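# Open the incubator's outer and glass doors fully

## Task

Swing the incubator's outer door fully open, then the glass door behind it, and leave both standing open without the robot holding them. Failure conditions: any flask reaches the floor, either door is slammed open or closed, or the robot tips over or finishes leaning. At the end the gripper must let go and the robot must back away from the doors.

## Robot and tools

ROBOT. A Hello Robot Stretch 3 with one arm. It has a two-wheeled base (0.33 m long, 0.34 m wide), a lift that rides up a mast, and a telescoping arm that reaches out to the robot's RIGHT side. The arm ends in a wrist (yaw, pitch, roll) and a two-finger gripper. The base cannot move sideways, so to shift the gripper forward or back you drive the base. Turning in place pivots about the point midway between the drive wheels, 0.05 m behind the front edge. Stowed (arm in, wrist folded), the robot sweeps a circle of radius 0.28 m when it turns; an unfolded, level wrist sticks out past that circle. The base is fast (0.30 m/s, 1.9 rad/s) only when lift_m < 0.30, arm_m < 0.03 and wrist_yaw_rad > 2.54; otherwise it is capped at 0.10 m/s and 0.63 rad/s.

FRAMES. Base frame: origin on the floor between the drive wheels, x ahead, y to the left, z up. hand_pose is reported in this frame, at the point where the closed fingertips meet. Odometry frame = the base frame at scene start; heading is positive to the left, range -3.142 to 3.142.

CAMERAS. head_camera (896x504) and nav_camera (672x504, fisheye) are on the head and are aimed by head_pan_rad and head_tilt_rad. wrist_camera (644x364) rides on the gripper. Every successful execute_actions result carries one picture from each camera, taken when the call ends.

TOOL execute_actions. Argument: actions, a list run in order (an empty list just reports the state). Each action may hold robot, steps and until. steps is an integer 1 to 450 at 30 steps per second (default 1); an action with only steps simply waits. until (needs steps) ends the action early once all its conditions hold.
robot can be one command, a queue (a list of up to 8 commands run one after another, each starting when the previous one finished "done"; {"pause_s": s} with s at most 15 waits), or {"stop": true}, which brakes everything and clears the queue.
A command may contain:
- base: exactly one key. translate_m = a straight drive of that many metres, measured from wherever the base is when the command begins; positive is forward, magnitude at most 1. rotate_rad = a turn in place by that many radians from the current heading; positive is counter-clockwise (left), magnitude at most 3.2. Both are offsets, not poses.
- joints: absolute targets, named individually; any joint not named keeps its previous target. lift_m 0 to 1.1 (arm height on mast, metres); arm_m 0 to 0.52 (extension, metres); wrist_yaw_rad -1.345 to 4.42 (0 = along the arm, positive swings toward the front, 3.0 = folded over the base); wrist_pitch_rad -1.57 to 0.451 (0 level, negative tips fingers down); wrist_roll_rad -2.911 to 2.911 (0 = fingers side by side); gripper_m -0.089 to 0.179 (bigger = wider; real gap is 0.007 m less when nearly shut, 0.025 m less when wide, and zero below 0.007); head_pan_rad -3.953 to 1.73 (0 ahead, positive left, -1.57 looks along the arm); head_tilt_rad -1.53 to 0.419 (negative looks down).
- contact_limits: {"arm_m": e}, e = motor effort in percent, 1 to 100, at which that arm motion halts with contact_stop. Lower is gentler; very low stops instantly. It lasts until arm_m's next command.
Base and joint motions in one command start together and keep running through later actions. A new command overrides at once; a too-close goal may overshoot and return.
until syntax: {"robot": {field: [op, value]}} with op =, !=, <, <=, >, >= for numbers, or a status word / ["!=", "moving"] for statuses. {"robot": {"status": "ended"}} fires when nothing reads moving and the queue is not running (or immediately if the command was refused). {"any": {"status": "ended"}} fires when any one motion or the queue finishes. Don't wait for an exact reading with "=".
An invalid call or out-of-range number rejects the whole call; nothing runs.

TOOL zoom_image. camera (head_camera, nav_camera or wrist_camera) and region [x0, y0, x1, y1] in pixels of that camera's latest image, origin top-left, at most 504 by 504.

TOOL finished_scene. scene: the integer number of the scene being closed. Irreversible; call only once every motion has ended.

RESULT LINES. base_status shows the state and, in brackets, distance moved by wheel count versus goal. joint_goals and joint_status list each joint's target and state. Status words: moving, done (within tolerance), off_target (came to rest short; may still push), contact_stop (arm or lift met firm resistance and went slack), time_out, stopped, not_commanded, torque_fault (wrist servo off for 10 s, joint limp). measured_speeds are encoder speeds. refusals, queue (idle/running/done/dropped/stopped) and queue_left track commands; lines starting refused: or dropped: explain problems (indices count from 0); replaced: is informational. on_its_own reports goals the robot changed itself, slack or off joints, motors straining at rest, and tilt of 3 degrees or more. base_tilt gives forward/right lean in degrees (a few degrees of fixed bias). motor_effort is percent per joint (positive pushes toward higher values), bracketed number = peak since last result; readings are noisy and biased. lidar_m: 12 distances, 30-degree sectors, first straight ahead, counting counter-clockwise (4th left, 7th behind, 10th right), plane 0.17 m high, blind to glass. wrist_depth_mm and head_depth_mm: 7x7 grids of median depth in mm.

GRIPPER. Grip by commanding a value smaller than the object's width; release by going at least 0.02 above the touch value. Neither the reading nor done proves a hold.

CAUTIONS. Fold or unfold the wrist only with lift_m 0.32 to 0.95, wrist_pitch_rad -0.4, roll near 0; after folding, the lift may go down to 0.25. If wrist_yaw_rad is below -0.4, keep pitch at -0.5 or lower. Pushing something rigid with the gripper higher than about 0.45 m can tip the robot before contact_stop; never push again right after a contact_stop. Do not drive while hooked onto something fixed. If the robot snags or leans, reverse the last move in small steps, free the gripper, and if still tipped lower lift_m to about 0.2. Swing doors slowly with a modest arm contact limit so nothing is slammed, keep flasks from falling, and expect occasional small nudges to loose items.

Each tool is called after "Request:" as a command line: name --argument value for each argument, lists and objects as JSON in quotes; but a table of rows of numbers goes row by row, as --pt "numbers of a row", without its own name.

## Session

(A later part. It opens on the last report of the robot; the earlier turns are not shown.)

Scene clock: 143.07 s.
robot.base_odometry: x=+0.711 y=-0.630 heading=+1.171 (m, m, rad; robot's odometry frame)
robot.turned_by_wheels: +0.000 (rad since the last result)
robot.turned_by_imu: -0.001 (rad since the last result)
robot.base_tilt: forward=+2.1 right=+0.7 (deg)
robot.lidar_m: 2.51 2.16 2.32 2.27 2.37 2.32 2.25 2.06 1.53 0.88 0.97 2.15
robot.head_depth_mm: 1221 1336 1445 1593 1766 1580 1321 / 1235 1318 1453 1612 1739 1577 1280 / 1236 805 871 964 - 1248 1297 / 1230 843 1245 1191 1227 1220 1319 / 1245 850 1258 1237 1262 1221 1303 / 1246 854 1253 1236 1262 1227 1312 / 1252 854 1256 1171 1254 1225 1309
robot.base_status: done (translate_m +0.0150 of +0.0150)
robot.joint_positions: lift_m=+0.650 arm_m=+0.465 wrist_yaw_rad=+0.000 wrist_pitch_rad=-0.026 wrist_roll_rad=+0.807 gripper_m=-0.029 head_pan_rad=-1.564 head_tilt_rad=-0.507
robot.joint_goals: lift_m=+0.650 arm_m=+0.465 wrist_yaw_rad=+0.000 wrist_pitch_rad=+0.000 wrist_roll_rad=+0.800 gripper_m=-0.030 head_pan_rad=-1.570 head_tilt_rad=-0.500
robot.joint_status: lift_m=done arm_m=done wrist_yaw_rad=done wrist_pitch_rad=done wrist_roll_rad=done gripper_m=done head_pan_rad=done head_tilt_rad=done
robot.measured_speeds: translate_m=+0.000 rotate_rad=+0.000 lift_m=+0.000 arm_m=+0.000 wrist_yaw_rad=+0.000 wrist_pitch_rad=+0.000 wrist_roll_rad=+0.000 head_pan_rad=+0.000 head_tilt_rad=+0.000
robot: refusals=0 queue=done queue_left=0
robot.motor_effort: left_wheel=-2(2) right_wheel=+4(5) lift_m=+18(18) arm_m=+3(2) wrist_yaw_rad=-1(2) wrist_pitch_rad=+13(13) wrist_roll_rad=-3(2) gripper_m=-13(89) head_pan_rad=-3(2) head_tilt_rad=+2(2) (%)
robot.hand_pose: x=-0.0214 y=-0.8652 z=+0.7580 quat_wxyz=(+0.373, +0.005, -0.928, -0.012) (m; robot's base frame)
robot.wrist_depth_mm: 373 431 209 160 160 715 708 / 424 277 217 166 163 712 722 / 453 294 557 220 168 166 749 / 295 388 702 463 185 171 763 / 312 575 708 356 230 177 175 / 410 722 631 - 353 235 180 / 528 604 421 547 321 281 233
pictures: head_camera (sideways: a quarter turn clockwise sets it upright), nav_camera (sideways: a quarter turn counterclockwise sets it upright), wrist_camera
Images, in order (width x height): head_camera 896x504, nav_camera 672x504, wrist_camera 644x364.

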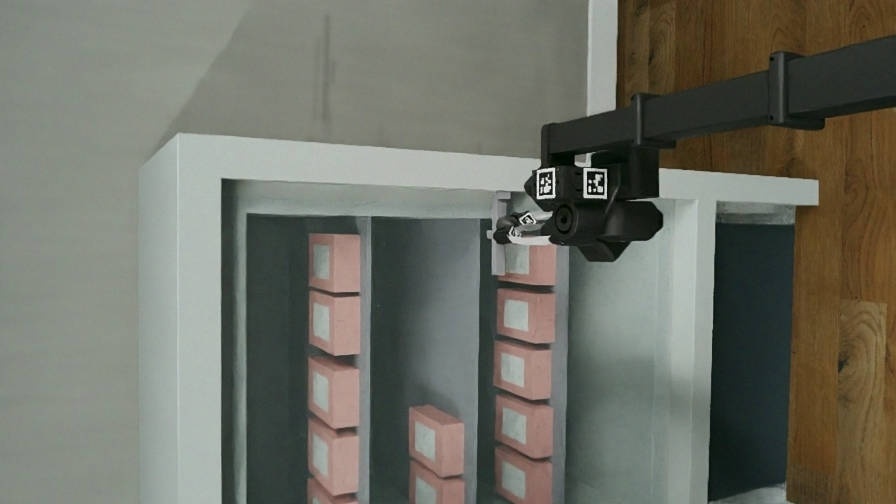

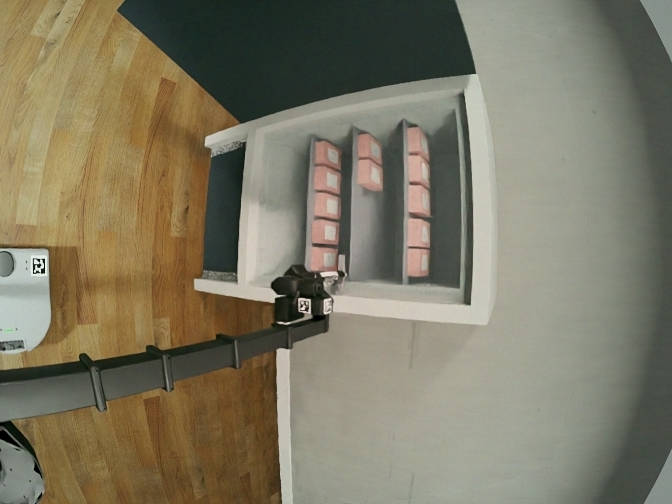

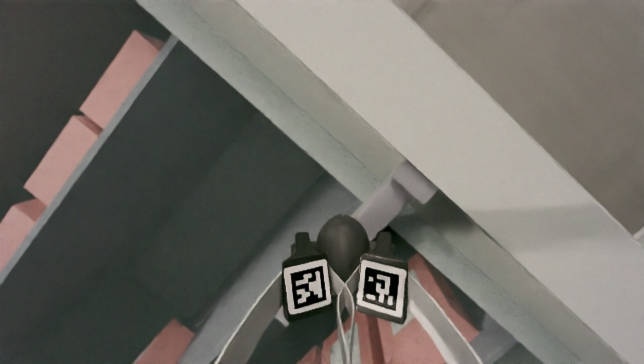

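Request:
execute_actions --actions '[{"robot":[{"joints":{"arm_m":0.42}},{"joints":{"wrist_roll_rad":1.57,"gripper_m":0.05,"lift_m":0.655}},{"joints":{"arm_m":0.51},"contact_limits":{"arm_m":10}}],"steps":450,"until":{"robot":{"status":"ended"}}},{"robot":{"joints":{"gripper_m":-0.03}},"steps":60}]'

Scene clock: 149.53 s.
robot.base_odometry: x=+0.711 y=-0.630 heading=+1.171 (m, m, rad; robot's odometry frame)
robot.turned_by_wheels: +0.000 (rad since the last result)
robot.turned_by_imu: -0.001 (rad since the last result)
robot.base_tilt: forward=+2.1 right=+0.8 (deg)
robot.lidar_m: 2.50 2.17 2.32 2.27 2.37 2.31 2.25 2.06 1.53 0.88 0.97 2.16
robot.head_depth_mm: 1218 1328 1453 1602 1775 1574 1347 / 1221 1316 1451 1601 1768 1570 1297 / 1235 810 870 961 - 1243 1294 / 1233 846 1249 1199 1259 1221 1310 / 1235 851 1257 1236 1257 1210 1310 / 1246 855 1261 1247 1254 1216 1313 / 1248 854 1262 1178 1252 1224 1309
robot.base_status: done (translate_m +0.0150 of +0.0150)
robot.joint_positions: lift_m=+0.655 arm_m=+0.501 wrist_yaw_rad=+0.001 wrist_pitch_rad=-0.059 wrist_roll_rad=+1.570 gripper_m=-0.029 head_pan_rad=-1.564 head_tilt_rad=-0.506
robot.joint_goals: lift_m=+0.655 arm_m=+0.501 wrist_yaw_rad=+0.000 wrist_pitch_rad=+0.000 wrist_roll_rad=+1.570 gripper_m=-0.030 head_pan_rad=-1.570 head_tilt_rad=-0.500
robot.joint_status: lift_m=done arm_m=contact_stop wrist_yaw_rad=done wrist_pitch_rad=done wrist_roll_rad=done gripper_m=done head_pan_rad=done head_tilt_rad=done
robot.measured_speeds: translate_m=+0.000 rotate_rad=+0.000 lift_m=+0.000 arm_m=+0.000 wrist_yaw_rad=+0.000 wrist_pitch_rad=+0.000 wrist_roll_rad=+0.000 head_pan_rad=+0.000 head_tilt_rad=+0.000
robot: refusals=0 queue=done queue_left=0
robot.on_its_own: arm_m is slack since a contact_stop, until your next command for it (your +0.510 is given up)
robot.motor_effort: left_wheel=-1(4) right_wheel=+0(8) lift_m=+24(24) arm_m=+1(9) wrist_yaw_rad=-3(1) wrist_pitch_rad=+30(43) wrist_roll_rad=+1(5) gripper_m=-21(100) head_pan_rad=-2(3) head_tilt_rad=+2(2) (%)
robot.contact_limits: arm_m 10 (drawing in: default 15, maximum 24; extending or still: default 21, maximum 34)
robot.hand_pose: x=-0.0210 y=-0.9003 z=+0.7542 quat_wxyz=(+0.001, +0.001, -1.000, -0.030) (m; robot's base frame)
robot.wrist_depth_mm: 686 127 127 128 129 130 129 / 129 130 130 131 132 133 134 / 133 133 134 135 136 137 138 / 186 188 188 188 191 192 194 / 255 297 612 154 575 268 264 / 379 296 530 159 - 274 396 / 385 295 517 718 695 281 396
pictures: head_camera (sideways: a quarter turn clockwise sets it upright), nav_camera (sideways: a quarter turn counterclockwise sets it upright), wrist_camera
Images, in order (width x height): head_camera 896x504, nav_camera 672x504, wrist_camera 644x364.

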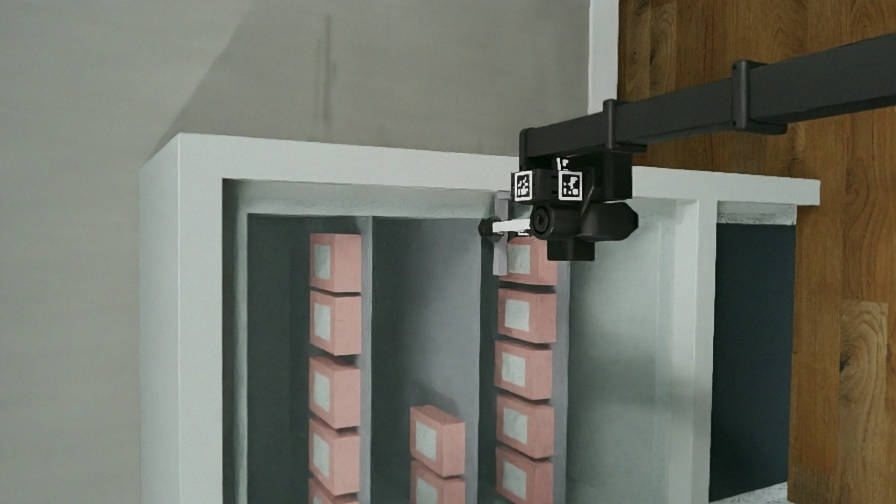

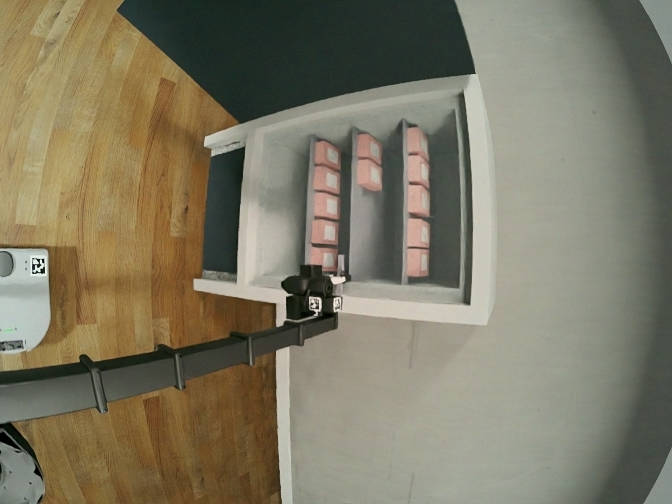

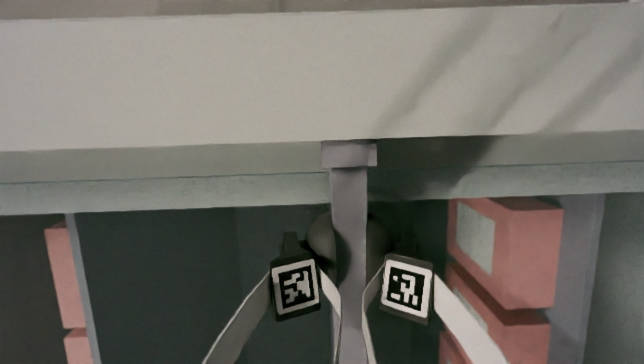

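Request:
execute_actions --actions '[{"robot":[{"joints":{"arm_m":0.492}},{"joints":{"wrist_roll_rad":0.8}}],"steps":300,"until":{"robot":{"status":"ended"}}}]'

Scene clock: 151.53 s.
robot.base_odometry: x=+0.711 y=-0.630 heading=+1.171 (m, m, rad; robot's odometry frame)
robot.turned_by_wheels: +0.000 (rad since the last result)
robot.turned_by_imu: +0.000 (rad since the last result)
robot.base_tilt: forward=+2.1 right=+0.7 (deg)
robot.lidar_m: 2.51 2.17 2.32 2.27 2.38 2.31 2.25 2.06 1.53 0.88 0.97 2.15
robot.head_depth_mm: 1222 1326 1454 1588 1782 1568 1334 / 1228 1335 1452 1611 1752 1581 1279 / 1233 810 870 964 - 1250 1300 / 1236 845 1249 1199 1226 1219 1313 / 1241 851 1261 1241 1268 1222 1317 / 1250 854 1261 1239 1265 1223 1309 / 1251 860 1270 1179 1264 1222 1318
robot.base_status: done (translate_m +0.0150 of +0.0150)
robot.joint_positions: lift_m=+0.655 arm_m=+0.492 wrist_yaw_rad=+0.004 wrist_pitch_rad=-0.065 wrist_roll_rad=+0.897 gripper_m=-0.026 head_pan_rad=-1.564 head_tilt_rad=-0.506
robot.joint_goals: lift_m=+0.655 arm_m=+0.492 wrist_yaw_rad=+0.000 wrist_pitch_rad=+0.000 wrist_roll_rad=+0.800 gripper_m=-0.027 head_pan_rad=-1.570 head_tilt_rad=-0.500
robot.joint_status: lift_m=done arm_m=done wrist_yaw_rad=done wrist_pitch_rad=done wrist_roll_rad=off_target gripper_m=done head_pan_rad=done head_tilt_rad=done
robot.measured_speeds: translate_m=+0.000 rotate_rad=+0.000 lift_m=+0.000 arm_m=+0.000 wrist_yaw_rad=+0.000 wrist_pitch_rad=+0.000 wrist_roll_rad=+0.000 head_pan_rad=+0.000 head_tilt_rad=+0.000
robot: refusals=0 queue=dropped queue_left=0
robot.motor_effort: left_wheel=+0(1) right_wheel=-2(3) lift_m=+23(24) arm_m=+2(4) wrist_yaw_rad=-4(4) wrist_pitch_rad=+32(33) wrist_roll_rad=-50(51) gripper_m=-22(27) head_pan_rad=-2(3) head_tilt_rad=+1(1) (%)
robot.hand_pose: x=-0.0204 y=-0.8908 z=+0.7528 quat_wxyz=(+0.331, +0.013, -0.943, -0.030) (m; robot's base frame)
robot.wrist_depth_mm: 379 182 179 134 134 692 686 / 378 243 187 139 138 139 719 / 251 306 557 193 143 142 731 / 256 392 677 296 160 147 148 / 299 549 681 170 205 204 152 / 368 700 707 525 - 215 159 / 493 630 309 424 300 277 223
pictures: head_camera (sideways: a quarter turn clockwise sets it upright), nav_camera (sideways: a quarter turn counterclockwise sets it upright), wrist_camera
Images, in order (width x height): head_camera 896x504, nav_camera 672x504, wrist_camera 644x364.

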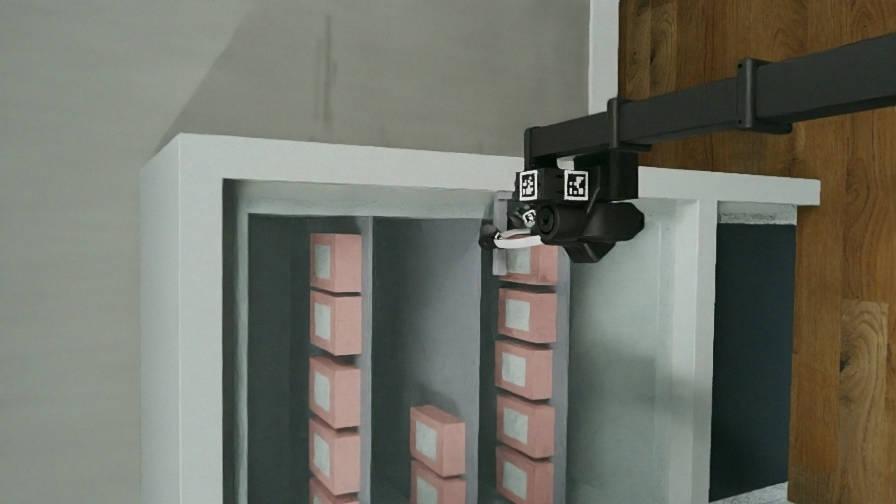

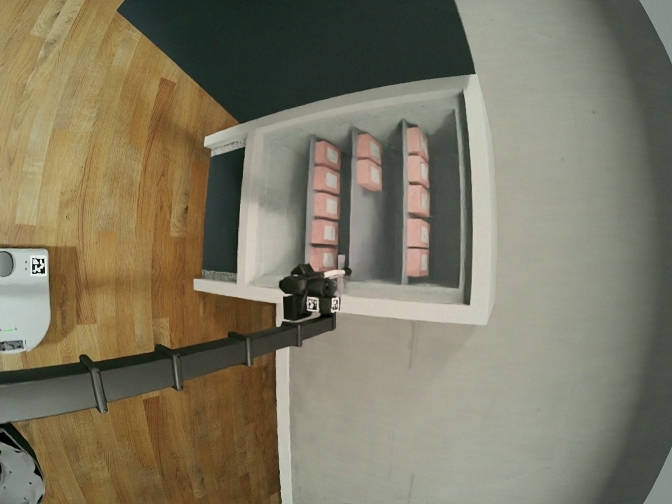

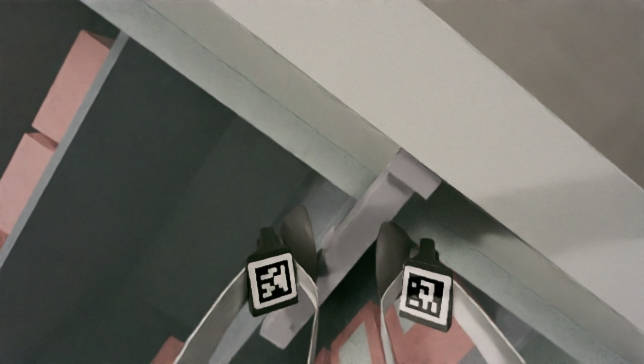

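Request:
execute_actions --actions '[{"robot":[{"joints":{"wrist_roll_rad":1.57,"gripper_m":-0.04}},{"joints":{"wrist_roll_rad":2.2}}],"steps":300,"until":{"robot":{"status":"ended"}}}]'

Scene clock: 153.93 s.
robot.base_odometry: x=+0.711 y=-0.630 heading=+1.171 (m, m, rad; robot's odometry frame)
robot.turned_by_wheels: +0.000 (rad since the last result)
robot.turned_by_imu: -0.001 (rad since the last result)
robot.base_tilt: forward=+2.1 right=+0.8 (deg)
robot.lidar_m: 2.51 2.17 2.33 2.27 2.38 2.31 2.25 2.06 1.53 0.88 0.97 2.16
robot.head_depth_mm: 1225 1322 1448 1592 1773 1567 1332 / 1232 1326 1450 1606 1752 1583 1291 / 1233 810 867 961 - 1245 1299 / 1241 847 1253 1191 1264 1217 1310 / 1243 851 1252 1234 1269 1219 1317 / 1246 849 1260 1235 1264 1216 1314 / 1247 854 1267 1183 1258 1230 1311
robot.base_status: done (translate_m +0.0150 of +0.0150)
robot.joint_positions: lift_m=+0.655 arm_m=+0.492 wrist_yaw_rad=+0.000 wrist_pitch_rad=-0.073 wrist_roll_rad=+2.186 gripper_m=-0.036 head_pan_rad=-1.564 head_tilt_rad=-0.506
robot.joint_goals: lift_m=+0.655 arm_m=+0.492 wrist_yaw_rad=+0.000 wrist_pitch_rad=+0.000 wrist_roll_rad=+2.200 gripper_m=-0.037 head_pan_rad=-1.570 head_tilt_rad=-0.500
robot.joint_status: lift_m=done arm_m=done wrist_yaw_rad=done wrist_pitch_rad=done wrist_roll_rad=done gripper_m=done head_pan_rad=done head_tilt_rad=done
robot.measured_speeds: translate_m=+0.000 rotate_rad=+0.000 lift_m=+0.000 arm_m=+0.000 wrist_yaw_rad=+0.000 wrist_pitch_rad=+0.000 wrist_roll_rad=+0.000 head_pan_rad=+0.000 head_tilt_rad=+0.000
robot: refusals=0 queue=done queue_left=0
robot.on_its_own: wrist_pitch_rad is at rest, and its effort (+37) is outside its rest range (-20 to +32)
robot.motor_effort: left_wheel=-2(2) right_wheel=+3(4) lift_m=+24(23) arm_m=+2(2) wrist_yaw_rad=+0(5) wrist_pitch_rad=+37(37) wrist_roll_rad=+7(51) gripper_m=-22(86) head_pan_rad=-2(3) head_tilt_rad=+1(1) (%)
robot.hand_pose: x=-0.0212 y=-0.8905 z=+0.7506 quat_wxyz=(-0.302, -0.011, -0.953, -0.035) (m; robot's base frame)
robot.wrist_depth_mm: 688 704 695 142 144 194 358 / 713 717 144 145 196 236 416 / 714 146 146 161 201 263 425 / 737 148 150 164 652 295 271 / 149 151 203 204 680 387 274 / 153 206 370 - - 700 299 / 208 210 355 472 699 673 355
pictures: head_camera (sideways: a quarter turn clockwise sets it upright), nav_camera (sideways: a quarter turn counterclockwise sets it upright), wrist_camera
Images, in order (width x height): head_camera 896x504, nav_camera 672x504, wrist_camera 644x364.

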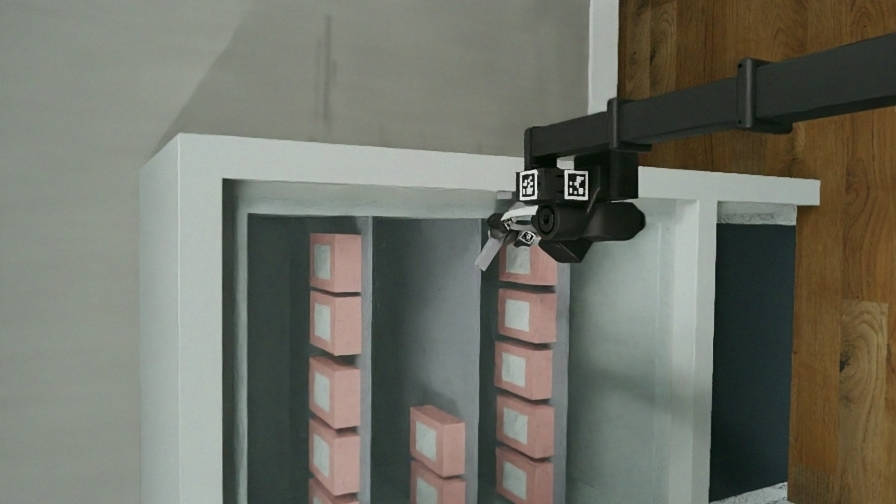

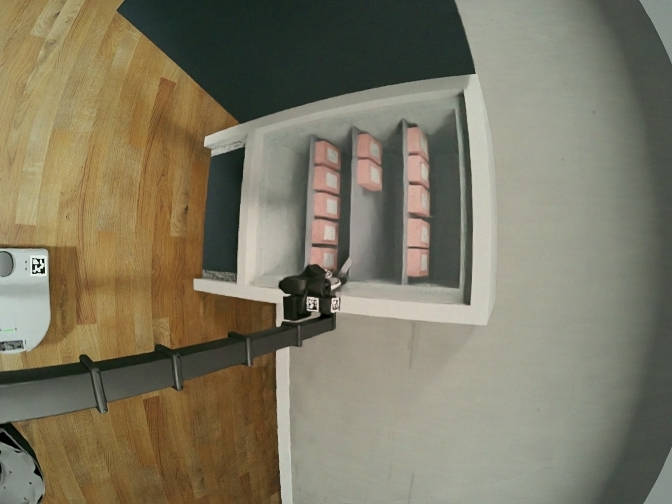

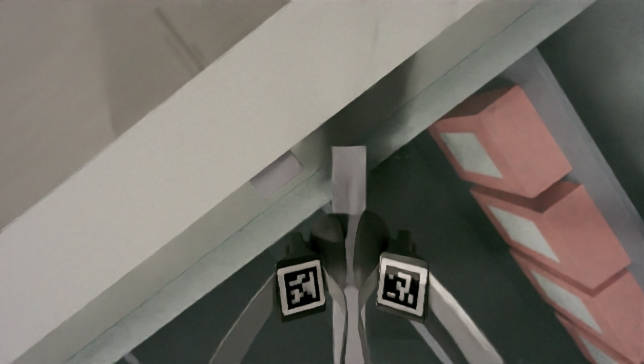

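Request:
execute_actions --actions '[{"robot":[{"joints":{"wrist_roll_rad":2.6}},{"base":{"translate_m":0.015},"joints":{"arm_m":0.39}},{"base":{"translate_m":0.05},"joints":{"arm_m":0.27}}],"steps":450,"until":{"robot":{"status":"ended"}}}]'

Scene clock: 159.03 s.
robot.base_odometry: x=+0.737 y=-0.570 heading=+1.171 (m, m, rad; robot's odometry frame)
robot.turned_by_wheels: +0.000 (rad since the last result)
robot.turned_by_imu: -0.001 (rad since the last result)
robot.base_tilt: forward=+2.1 right=+0.8 (deg)
robot.lidar_m: 2.45 2.11 2.31 2.27 2.37 2.38 2.31 2.06 1.54 0.89 0.97 2.16
robot.head_depth_mm: 1229 1326 1446 1604 1766 1575 1313 / 1226 807 872 976 1723 1672 - / 1236 847 987 1116 1122 - 1249 / 1243 848 1247 1239 1186 1220 1274 / 1244 848 1251 1237 1259 1218 1316 / 1246 854 1256 1175 1255 1215 1309 / 1253 856 1135 1140 1215 1229 1323
robot.base_status: done (translate_m +0.0500 of +0.0500)
robot.joint_positions: lift_m=+0.655 arm_m=+0.270 wrist_yaw_rad=+0.005 wrist_pitch_rad=-0.074 wrist_roll_rad=+2.608 gripper_m=-0.036 head_pan_rad=-1.564 head_tilt_rad=-0.506
robot.joint_goals: lift_m=+0.655 arm_m=+0.270 wrist_yaw_rad=+0.000 wrist_pitch_rad=+0.000 wrist_roll_rad=+2.600 gripper_m=-0.037 head_pan_rad=-1.570 head_tilt_rad=-0.500
robot.joint_status: lift_m=done arm_m=done wrist_yaw_rad=done wrist_pitch_rad=done wrist_roll_rad=done gripper_m=done head_pan_rad=done head_tilt_rad=done
robot.measured_speeds: translate_m=+0.000 rotate_rad=+0.000 lift_m=+0.000 arm_m=+0.000 wrist_yaw_rad=+0.000 wrist_pitch_rad=+0.000 wrist_roll_rad=+0.000 head_pan_rad=+0.000 head_tilt_rad=+0.000
robot: refusals=0 queue=done queue_left=0
robot.on_its_own: wrist_pitch_rad is at rest, and its effort (+37) is outside its rest range (-20 to +32)
robot.motor_effort: left_wheel=-1(14) right_wheel=-3(39) lift_m=+23(23) arm_m=-2(2) wrist_yaw_rad=-6(45) wrist_pitch_rad=+37(45) wrist_roll_rad=-4(8) gripper_m=-20(22) head_pan_rad=-2(2) head_tilt_rad=+1(2) (%)
robot.hand_pose: x=-0.0199 y=-0.6691 z=+0.7504 quat_wxyz=(-0.495, -0.016, -0.868, -0.034) (m; robot's base frame)
robot.wrist_depth_mm: 923 918 933 407 669 530 441 / 954 915 365 467 757 686 543 / 961 946 369 857 512 792 665 / 984 969 424 489 873 523 561 / 975 380 445 871 864 777 525 / - 383 499 - 865 517 517 / - 429 633 529 590 603 480
pictures: head_camera (sideways: a quarter turn clockwise sets it upright), nav_camera (sideways: a quarter turn counterclockwise sets it upright), wrist_camera
Images, in order (width x height): head_camera 896x504, nav_camera 672x504, wrist_camera 644x364.

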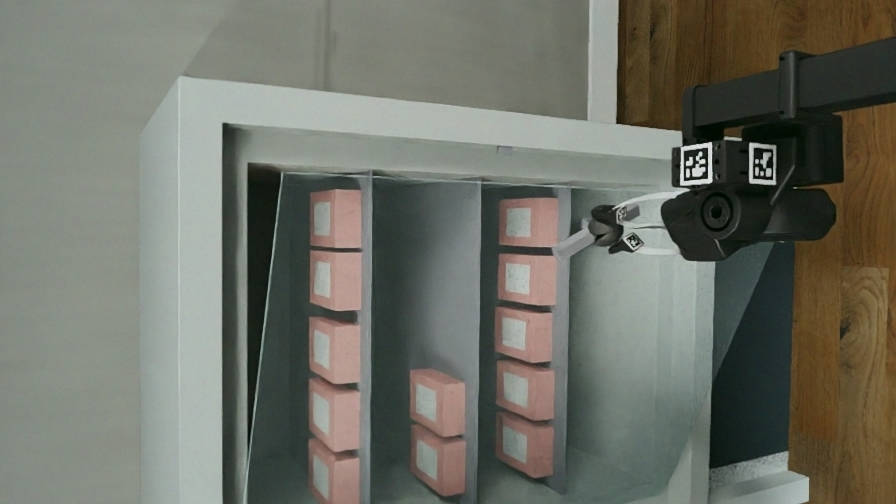

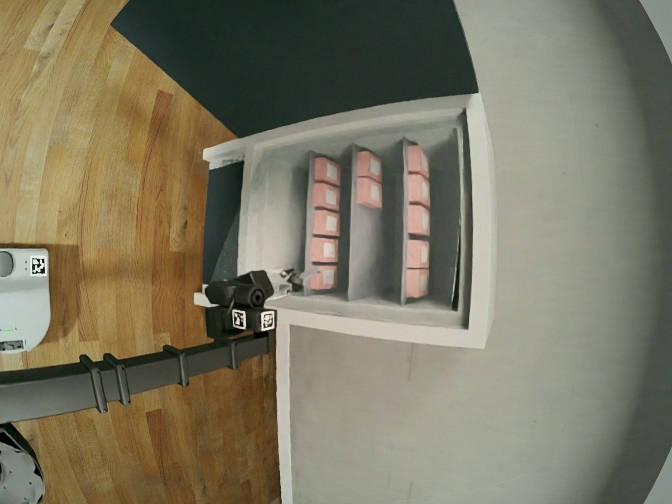

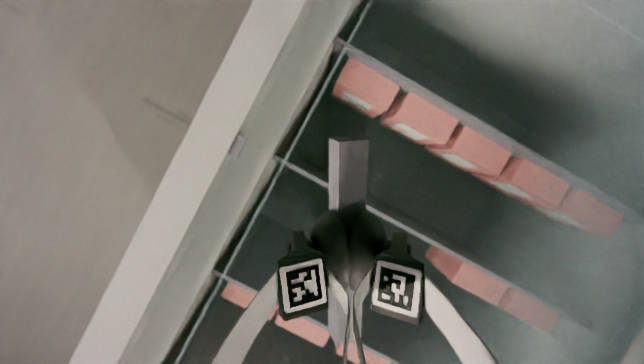

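Request:
execute_actions --actions '[{"robot":[{"base":{"translate_m":0.07},"joints":{"arm_m":0.17,"wrist_yaw_rad":0.15}},{"joints":{"gripper_m":0.05}},{"joints":{"arm_m":0.05}},{"base":{"translate_m":-0.2},"joints":{"gripper_m":0.0,"wrist_roll_rad":0,"lift_m":0.5}},{"joints":{"arm_m":0.4,"wrist_yaw_rad":0.5}}],"steps":450,"until":{"robot":{"status":"ended"}}}]'

Scene clock: 161.57 s.
robot.base_odometry: x=+0.764 y=-0.506 heading=+1.171 (m, m, rad; robot's odometry frame)
robot.turned_by_wheels: +0.000 (rad since the last result)
robot.turned_by_imu: -0.025 (rad since the last result)
robot.base_tilt: forward=+2.1 right=+0.7 (deg)
robot.lidar_m: 2.37 2.05 2.34 2.27 2.35 2.47 2.37 2.12 1.54 0.90 0.97 2.11
robot.head_depth_mm: 1237 1320 1444 1614 1782 1577 1339 / 1238 837 888 967 1080 1455 1378 / 1232 847 1070 1196 1208 1216 - / 1239 846 1256 1235 1252 1217 1257 / 1239 850 1259 1238 1255 1219 1320 / 1246 853 1264 1237 1260 1219 1316 / 1244 851 1043 1093 1162 1211 1311
robot.base_status: done (translate_m +0.0700 of +0.0700)
robot.joint_positions: lift_m=+0.655 arm_m=+0.170 wrist_yaw_rad=+0.086 wrist_pitch_rad=-0.023 wrist_roll_rad=+2.606 gripper_m=-0.036 head_pan_rad=-1.564 head_tilt_rad=-0.506
robot.joint_goals: lift_m=+0.655 arm_m=+0.170 wrist_yaw_rad=+0.088 wrist_pitch_rad=+0.000 wrist_roll_rad=+2.600 gripper_m=-0.037 head_pan_rad=-1.570 head_tilt_rad=-0.500
robot.joint_status: lift_m=done arm_m=done wrist_yaw_rad=off_target wrist_pitch_rad=done wrist_roll_rad=done gripper_m=done head_pan_rad=done head_tilt_rad=done
robot.measured_speeds: translate_m=+0.000 rotate_rad=+0.000 lift_m=+0.000 arm_m=+0.000 wrist_yaw_rad=+0.000 wrist_pitch_rad=+0.000 wrist_roll_rad=+0.000 head_pan_rad=+0.000 head_tilt_rad=+0.000
robot: refusals=0 queue=dropped queue_left=0
robot.on_its_own: wrist_yaw_rad is held at +0.088, not at your +0.150, by its stall guard, which is not easing now
robot.motor_effort: left_wheel=+0(16) right_wheel=-1(56) lift_m=+23(23) arm_m=-1(3) wrist_yaw_rad=+1(81) wrist_pitch_rad=+11(37) wrist_roll_rad=-3(4) gripper_m=-15(23) head_pan_rad=-2(2) head_tilt_rad=+1(1) (%)
robot.hand_pose: x=+0.0007 y=-0.5699 z=+0.7634 quat_wxyz=(-0.493, +0.031, -0.869, -0.031) (m; robot's base frame)
robot.wrist_depth_mm: 976 976 455 579 796 593 508 / - - 497 886 618 774 584 / - - 537 575 936 662 547 / - 493 721 966 986 657 550 / - 518 616 713 824 622 527 / - 547 727 - 741 593 523 / - 537 574 737 769 572 475
pictures: head_camera (sideways: a quarter turn clockwise sets it upright), nav_camera (sideways: a quarter turn counterclockwise sets it upright), wrist_camera
dropped: robot: command 0 of its queue: wrist_yaw_rad: off_target
Images, in order (width x height): head_camera 896x504, nav_camera 672x504, wrist_camera 644x364.

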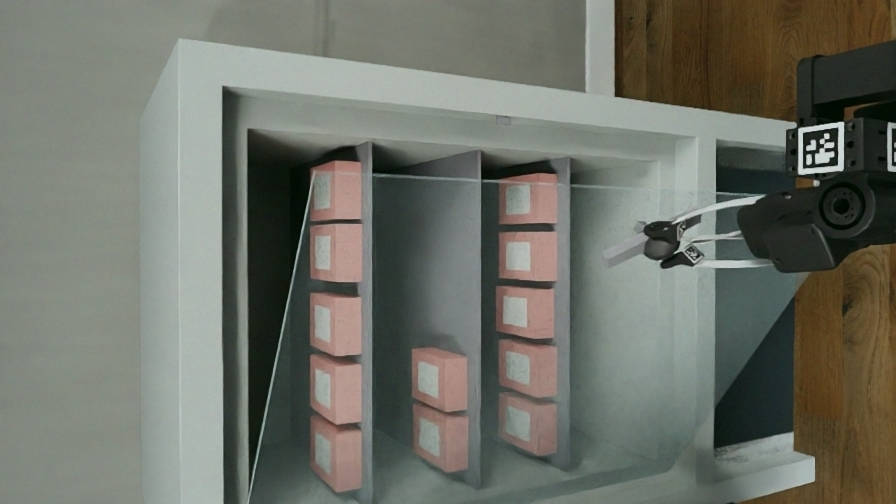

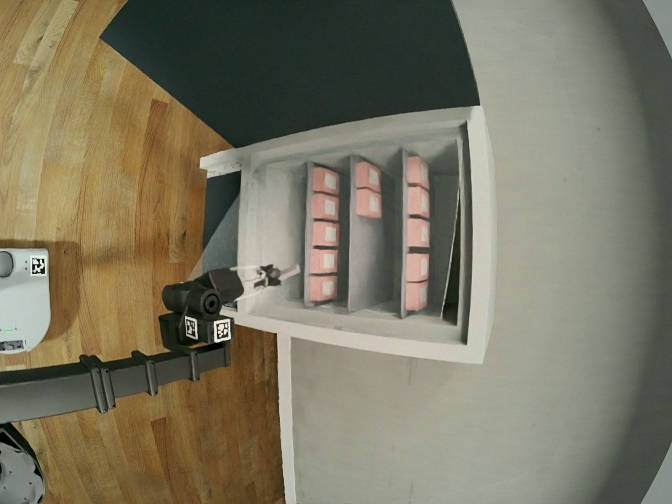

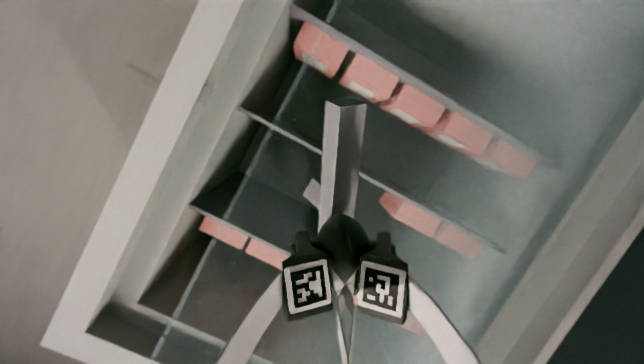

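Request:
execute_actions --actions '[{"robot":[{"joints":{"gripper_m":0.05}},{"joints":{"arm_m":0.04}},{"base":{"translate_m":-0.22},"joints":{"gripper_m":0.0,"wrist_roll_rad":0,"lift_m":0.53,"wrist_yaw_rad":0.0}},{"joints":{"arm_m":0.4}},{"joints":{"wrist_yaw_rad":0.5}},{"base":{"translate_m":0.2}}],"steps":450,"until":{"robot":{"status":"ended"}}}]'

Scene clock: 176.87 s.
robot.base_odometry: x=+0.756 y=-0.524 heading=+1.171 (m, m, rad; robot's odometry frame)
robot.turned_by_wheels: +0.000 (rad since the last result)
robot.turned_by_imu: -0.003 (rad since the last result)
robot.base_tilt: forward=+2.1 right=+0.8 (deg)
robot.lidar_m: 2.39 2.06 2.34 2.27 2.36 2.45 2.36 2.11 1.54 0.90 0.96 2.11
robot.head_depth_mm: 1234 1319 1465 1621 1779 1573 1305 / 1236 811 873 969 1098 1532 1317 / 1242 847 1077 1141 1167 1210 1311 / 1239 845 1255 1244 1252 - 1307 / 1249 853 1260 1239 1261 1214 1310 / 1237 850 1258 1239 1255 1222 1311 / 1241 851 1091 1114 1173 1214 1307
robot.base_status: done (translate_m +0.2000 of +0.2000)
robot.joint_positions: lift_m=+0.530 arm_m=+0.400 wrist_yaw_rad=+0.499 wrist_pitch_rad=-0.023 wrist_roll_rad=+0.004 gripper_m=+0.000 head_pan_rad=-1.564 head_tilt_rad=-0.506
robot.joint_goals: lift_m=+0.530 arm_m=+0.400 wrist_yaw_rad=+0.500 wrist_pitch_rad=+0.000 wrist_roll_rad=+0.000 gripper_m=+0.000 head_pan_rad=-1.570 head_tilt_rad=-0.500
robot.joint_status: lift_m=done arm_m=done wrist_yaw_rad=done wrist_pitch_rad=done wrist_roll_rad=done gripper_m=done head_pan_rad=done head_tilt_rad=done
robot.measured_speeds: translate_m=+0.000 rotate_rad=+0.000 lift_m=+0.000 arm_m=+0.000 wrist_yaw_rad=+0.000 wrist_pitch_rad=+0.000 wrist_roll_rad=+0.000 head_pan_rad=+0.000 head_tilt_rad=+0.000
robot: refusals=0 queue=done queue_left=0
robot.motor_effort: left_wheel=+0(7) right_wheel=-1(23) lift_m=+19(26) arm_m=+2(4) wrist_yaw_rad=+1(4) wrist_pitch_rad=+11(11) wrist_roll_rad=-2(4) gripper_m=-1(80) head_pan_rad=-2(2) head_tilt_rad=+1(2) (%)
robot.hand_pose: x=+0.1008 y=-0.7693 z=+0.6390 quat_wxyz=(+0.686, +0.183, -0.684, +0.166) (m; robot's base frame)
robot.wrist_depth_mm: 369 442 496 657 695 626 555 / 372 451 470 415 469 489 408 / 381 451 498 717 745 647 575 / 386 459 503 524 495 639 564 / 387 479 509 461 384 326 294 / 402 484 518 - 666 619 548 / 400 463 506 487 478 476 466
pictures: head_camera (sideways: a quarter turn clockwise sets it upright), nav_camera (sideways: a quarter turn counterclockwise sets it upright), wrist_camera
Images, in order (width x height): head_camera 896x504, nav_camera 672x504, wrist_camera 644x364.

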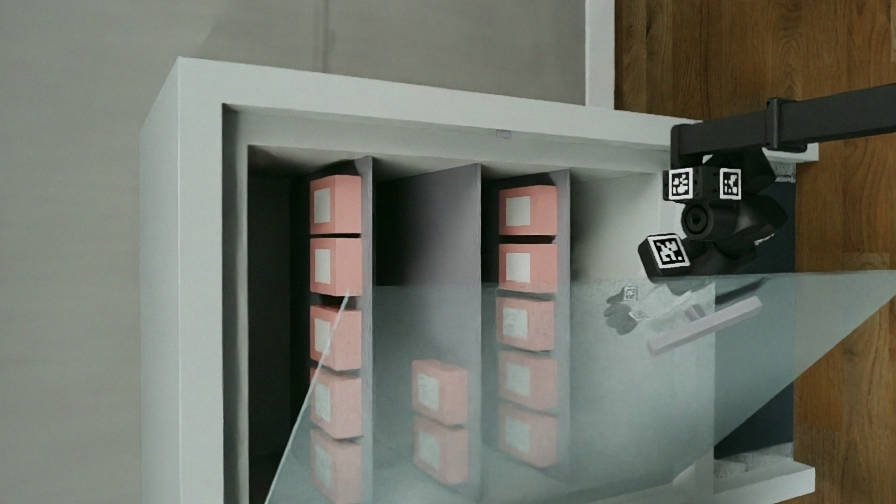

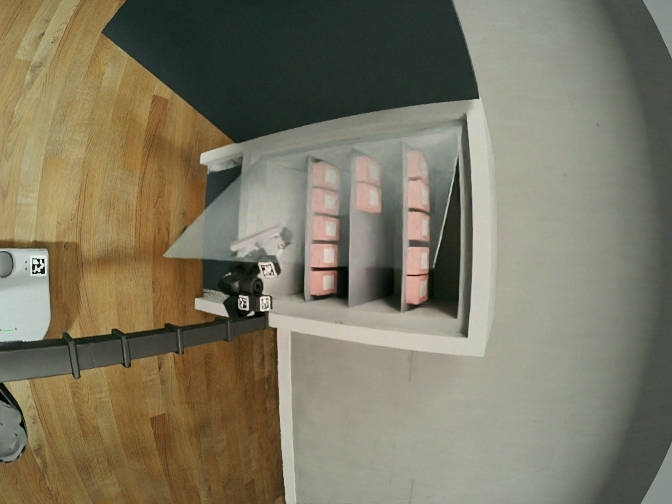

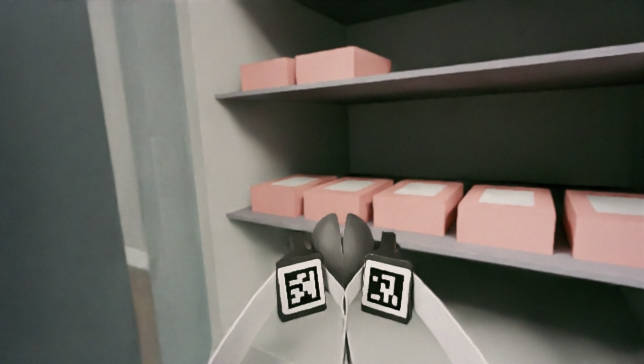

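Inside. Continue as before.

Request:
execute_actions --actions '[{"robot":[{"base":{"translate_m":0.2},"joints":{"arm_m":0.33,"wrist_yaw_rad":0.7}},{"base":{"translate_m":0.17},"joints":{"arm_m":0.25,"wrist_yaw_rad":1.0}}],"steps":450,"until":{"robot":{"status":"ended"}}}]'

Scene clock: 184.17 s.
robot.base_odometry: x=+0.900 y=-0.183 heading=+1.171 (m, m, rad; robot's odometry frame)
robot.turned_by_wheels: -0.001 (rad since the last result)
robot.turned_by_imu: -0.128 (rad since the last result)
robot.base_tilt: forward=+2.1 right=+0.7 (deg)
robot.lidar_m: 2.05 1.74 2.44 2.25 2.30 2.88 2.71 2.45 1.00 0.88 0.88 1.88
robot.head_depth_mm: 1284 883 1040 1105 1187 1277 1307 / 1281 872 1249 1239 1260 1296 1354 / 1259 862 1255 1235 1260 1235 1381 / 1246 853 1252 1241 1266 1220 1350 / 1227 839 1088 1195 1187 1195 1311 / 1225 831 884 949 1006 1043 1252 / 1202 769 722 749 780 808 838
robot.base_status: done (translate_m +0.1700 of +0.1700)
robot.joint_positions: lift_m=+0.530 arm_m=+0.249 wrist_yaw_rad=+1.037 wrist_pitch_rad=-0.031 wrist_roll_rad=+0.003 gripper_m=+0.000 head_pan_rad=-1.564 head_tilt_rad=-0.505
robot.joint_goals: lift_m=+0.530 arm_m=+0.250 wrist_yaw_rad=+1.038 wrist_pitch_rad=+0.000 wrist_roll_rad=+0.000 gripper_m=+0.000 head_pan_rad=-1.570 head_tilt_rad=-0.500
robot.joint_status: lift_m=done arm_m=done wrist_yaw_rad=off_target wrist_pitch_rad=done wrist_roll_rad=done gripper_m=done head_pan_rad=done head_tilt_rad=done
robot.measured_speeds: translate_m=+0.000 rotate_rad=+0.000 lift_m=+0.000 arm_m=+0.000 wrist_yaw_rad=+0.000 wrist_pitch_rad=+0.000 wrist_roll_rad=+0.000 head_pan_rad=+0.000 head_tilt_rad=+0.000
robot: refusals=0 queue=dropped queue_left=0
robot.on_its_own: wrist_yaw_rad is held at +1.038, not at your +1.000, by its stall guard, which is not easing now; right_wheel is at rest, and its effort (+26) is outside its rest range (-18 to +18)
robot.motor_effort: left_wheel=-5(18) right_wheel=+26(72) lift_m=+19(18) arm_m=+4(5) wrist_yaw_rad=+2(40) wrist_pitch_rad=+15(17) wrist_roll_rad=-1(1) gripper_m=-2(5) head_pan_rad=-2(2) head_tilt_rad=+1(2) (%)
robot.hand_pose: x=+0.1984 y=-0.5245 z=+0.6368 quat_wxyz=(+0.619, +0.360, -0.609, +0.340) (m; robot's base frame)
robot.wrist_depth_mm: 196 207 220 235 253 274 295 / 202 212 226 242 261 281 311 / 206 216 233 247 268 289 327 / 212 222 237 255 273 299 340 / 215 227 244 256 286 309 354 / 221 233 250 - 299 321 358 / 225 240 253 276 302 333 383
pictures: head_camera (sideways: a quarter turn clockwise sets it upright), nav_camera (sideways: a quarter turn counterclockwise sets it upright), wrist_camera
Images, in order (width x height): head_camera 896x504, nav_camera 672x504, wrist_camera 644x364.

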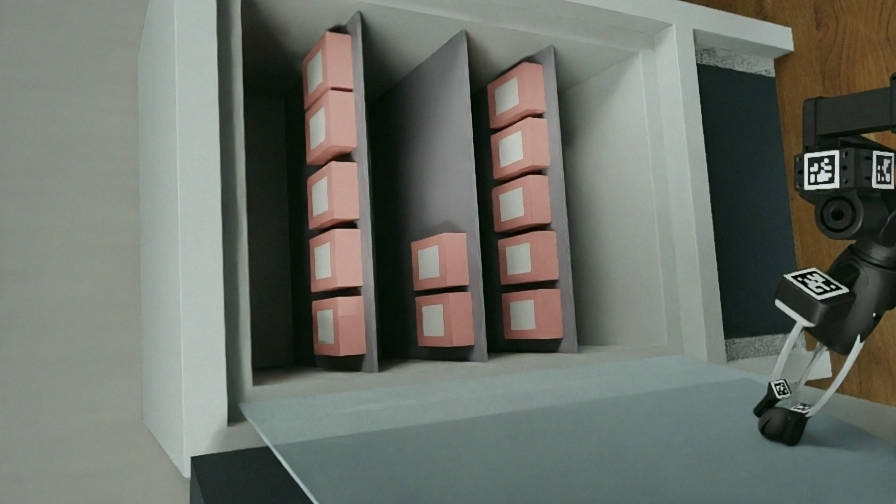

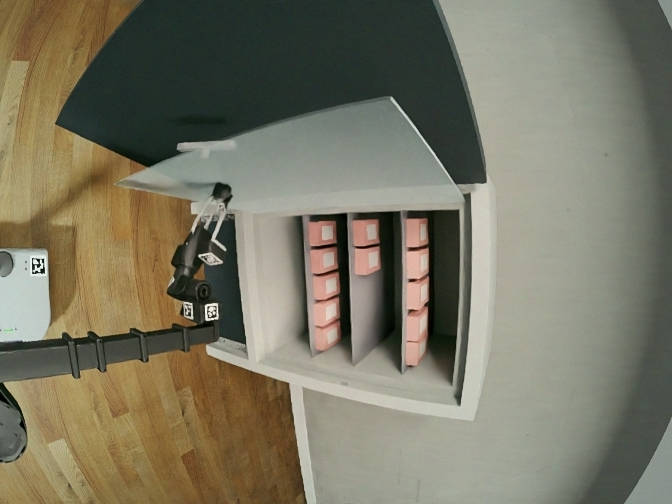

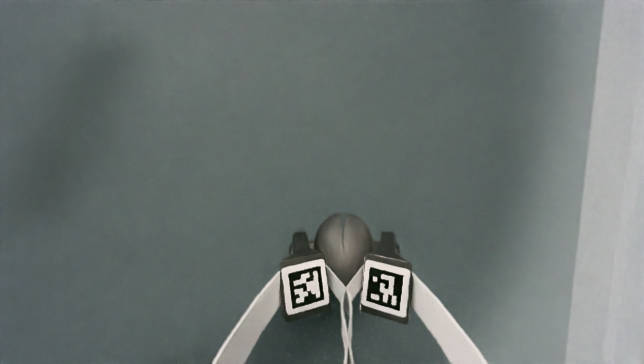

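Hit its stop. Back away and confirm.

Request:
execute_actions --actions '[{"robot":[{"base":{"translate_m":-0.35},"joints":{"wrist_yaw_rad":1.04}},{"joints":{"arm_m":0.0}}],"steps":450,"until":{"robot":{"status":"ended"}}}]'

Request:
finished_scene --scene 1

Scene clock: 191.93 s.
robot.base_odometry: x=+0.764 y=-0.506 heading=+1.171 (m, m, rad; robot's odometry frame)
robot.turned_by_wheels: +0.001 (rad since the last result)
robot.turned_by_imu: +0.000 (rad since the last result)
robot.base_tilt: forward=+2.1 right=+0.7 (deg)
robot.lidar_m: 2.39 2.05 2.40 2.23 2.25 2.56 2.36 2.39 1.66 0.94 0.98 1.92
robot.head_depth_mm: 1328 1441 1575 1750 1892 1584 1309 / 1308 1428 1562 1723 1882 1585 1308 / 1298 887 948 1043 1805 1494 1305 / 1282 894 1018 1140 1240 1321 1305 / 1272 884 1260 1239 1262 1297 1307 / 1260 875 1267 1247 1250 1225 1310 / 1239 862 1266 1247 1260 1226 1306
robot.base_status: done (translate_m -0.3500 of -0.3500)
robot.joint_positions: lift_m=+0.530 arm_m=+0.002 wrist_yaw_rad=+1.040 wrist_pitch_rad=-0.027 wrist_roll_rad=+0.003 gripper_m=+0.000 head_pan_rad=-1.564 head_tilt_rad=-0.505
robot.joint_goals: lift_m=+0.530 arm_m=+0.000 wrist_yaw_rad=+1.040 wrist_pitch_rad=+0.000 wrist_roll_rad=+0.000 gripper_m=+0.000 head_pan_rad=-1.570 head_tilt_rad=-0.500
robot.joint_status: lift_m=done arm_m=done wrist_yaw_rad=done wrist_pitch_rad=done wrist_roll_rad=done gripper_m=done head_pan_rad=done head_tilt_rad=done
robot.measured_speeds: translate_m=+0.000 rotate_rad=+0.000 lift_m=+0.000 arm_m=+0.000 wrist_yaw_rad=+0.000 wrist_pitch_rad=+0.000 wrist_roll_rad=+0.000 head_pan_rad=+0.000 head_tilt_rad=+0.000
robot: refusals=0 queue=done queue_left=0
robot.motor_effort: left_wheel=+1(7) right_wheel=-2(26) lift_m=+18(19) arm_m=-2(4) wrist_yaw_rad=-1(0) wrist_pitch_rad=+14(15) wrist_roll_rad=-2(1) gripper_m=-3(3) head_pan_rad=-3(3) head_tilt_rad=+1(1) (%)
robot.hand_pose: x=+0.1989 y=-0.2762 z=+0.6378 quat_wxyz=(+0.618, +0.360, -0.609, +0.342) (m; robot's base frame)
robot.wrist_depth_mm: - 552 587 620 665 717 820 / - 553 592 639 686 745 712 / - 577 606 652 699 755 924 / - 592 630 680 720 778 728 / - 609 648 669 744 800 860 / - 629 655 - 790 769 651 / - - - - - 817 649
pictures: head_camera (sideways: a quarter turn clockwise sets it upright), nav_camera (sideways: a quarter turn counterclockwise sets it upright), wrist_camera
Images, in order (width x height): head_camera 896x504, nav_camera 672x504, wrist_camera 644x364.

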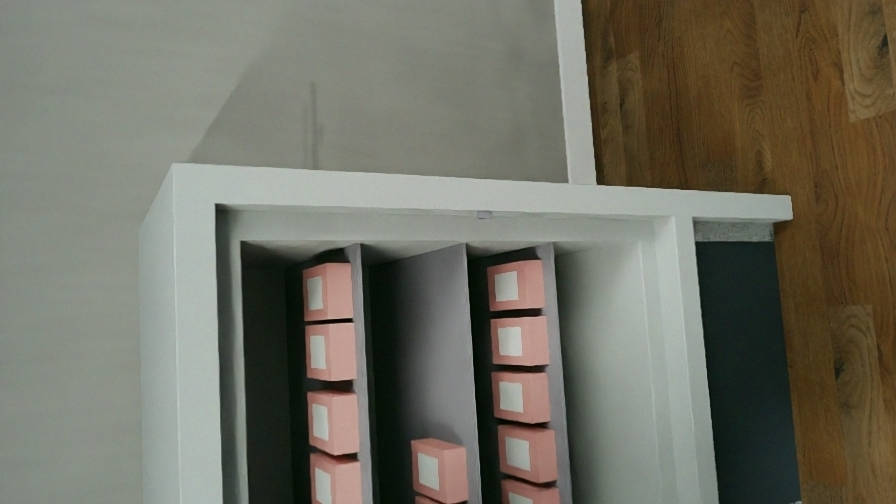

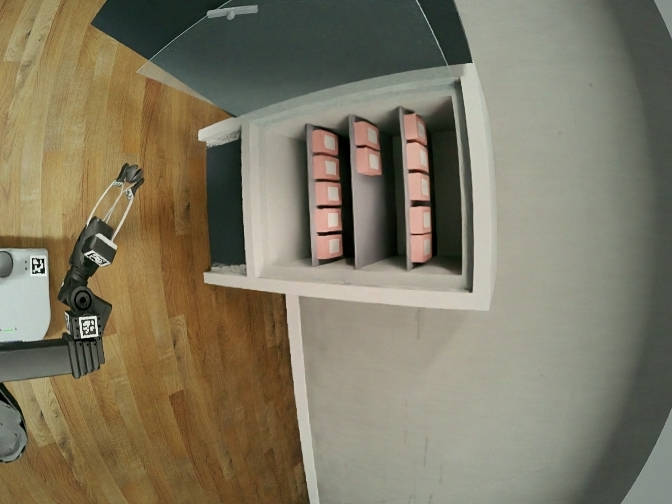

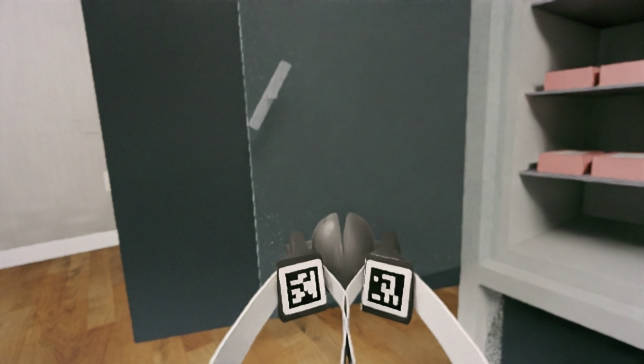

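The scene is finished: the task was done.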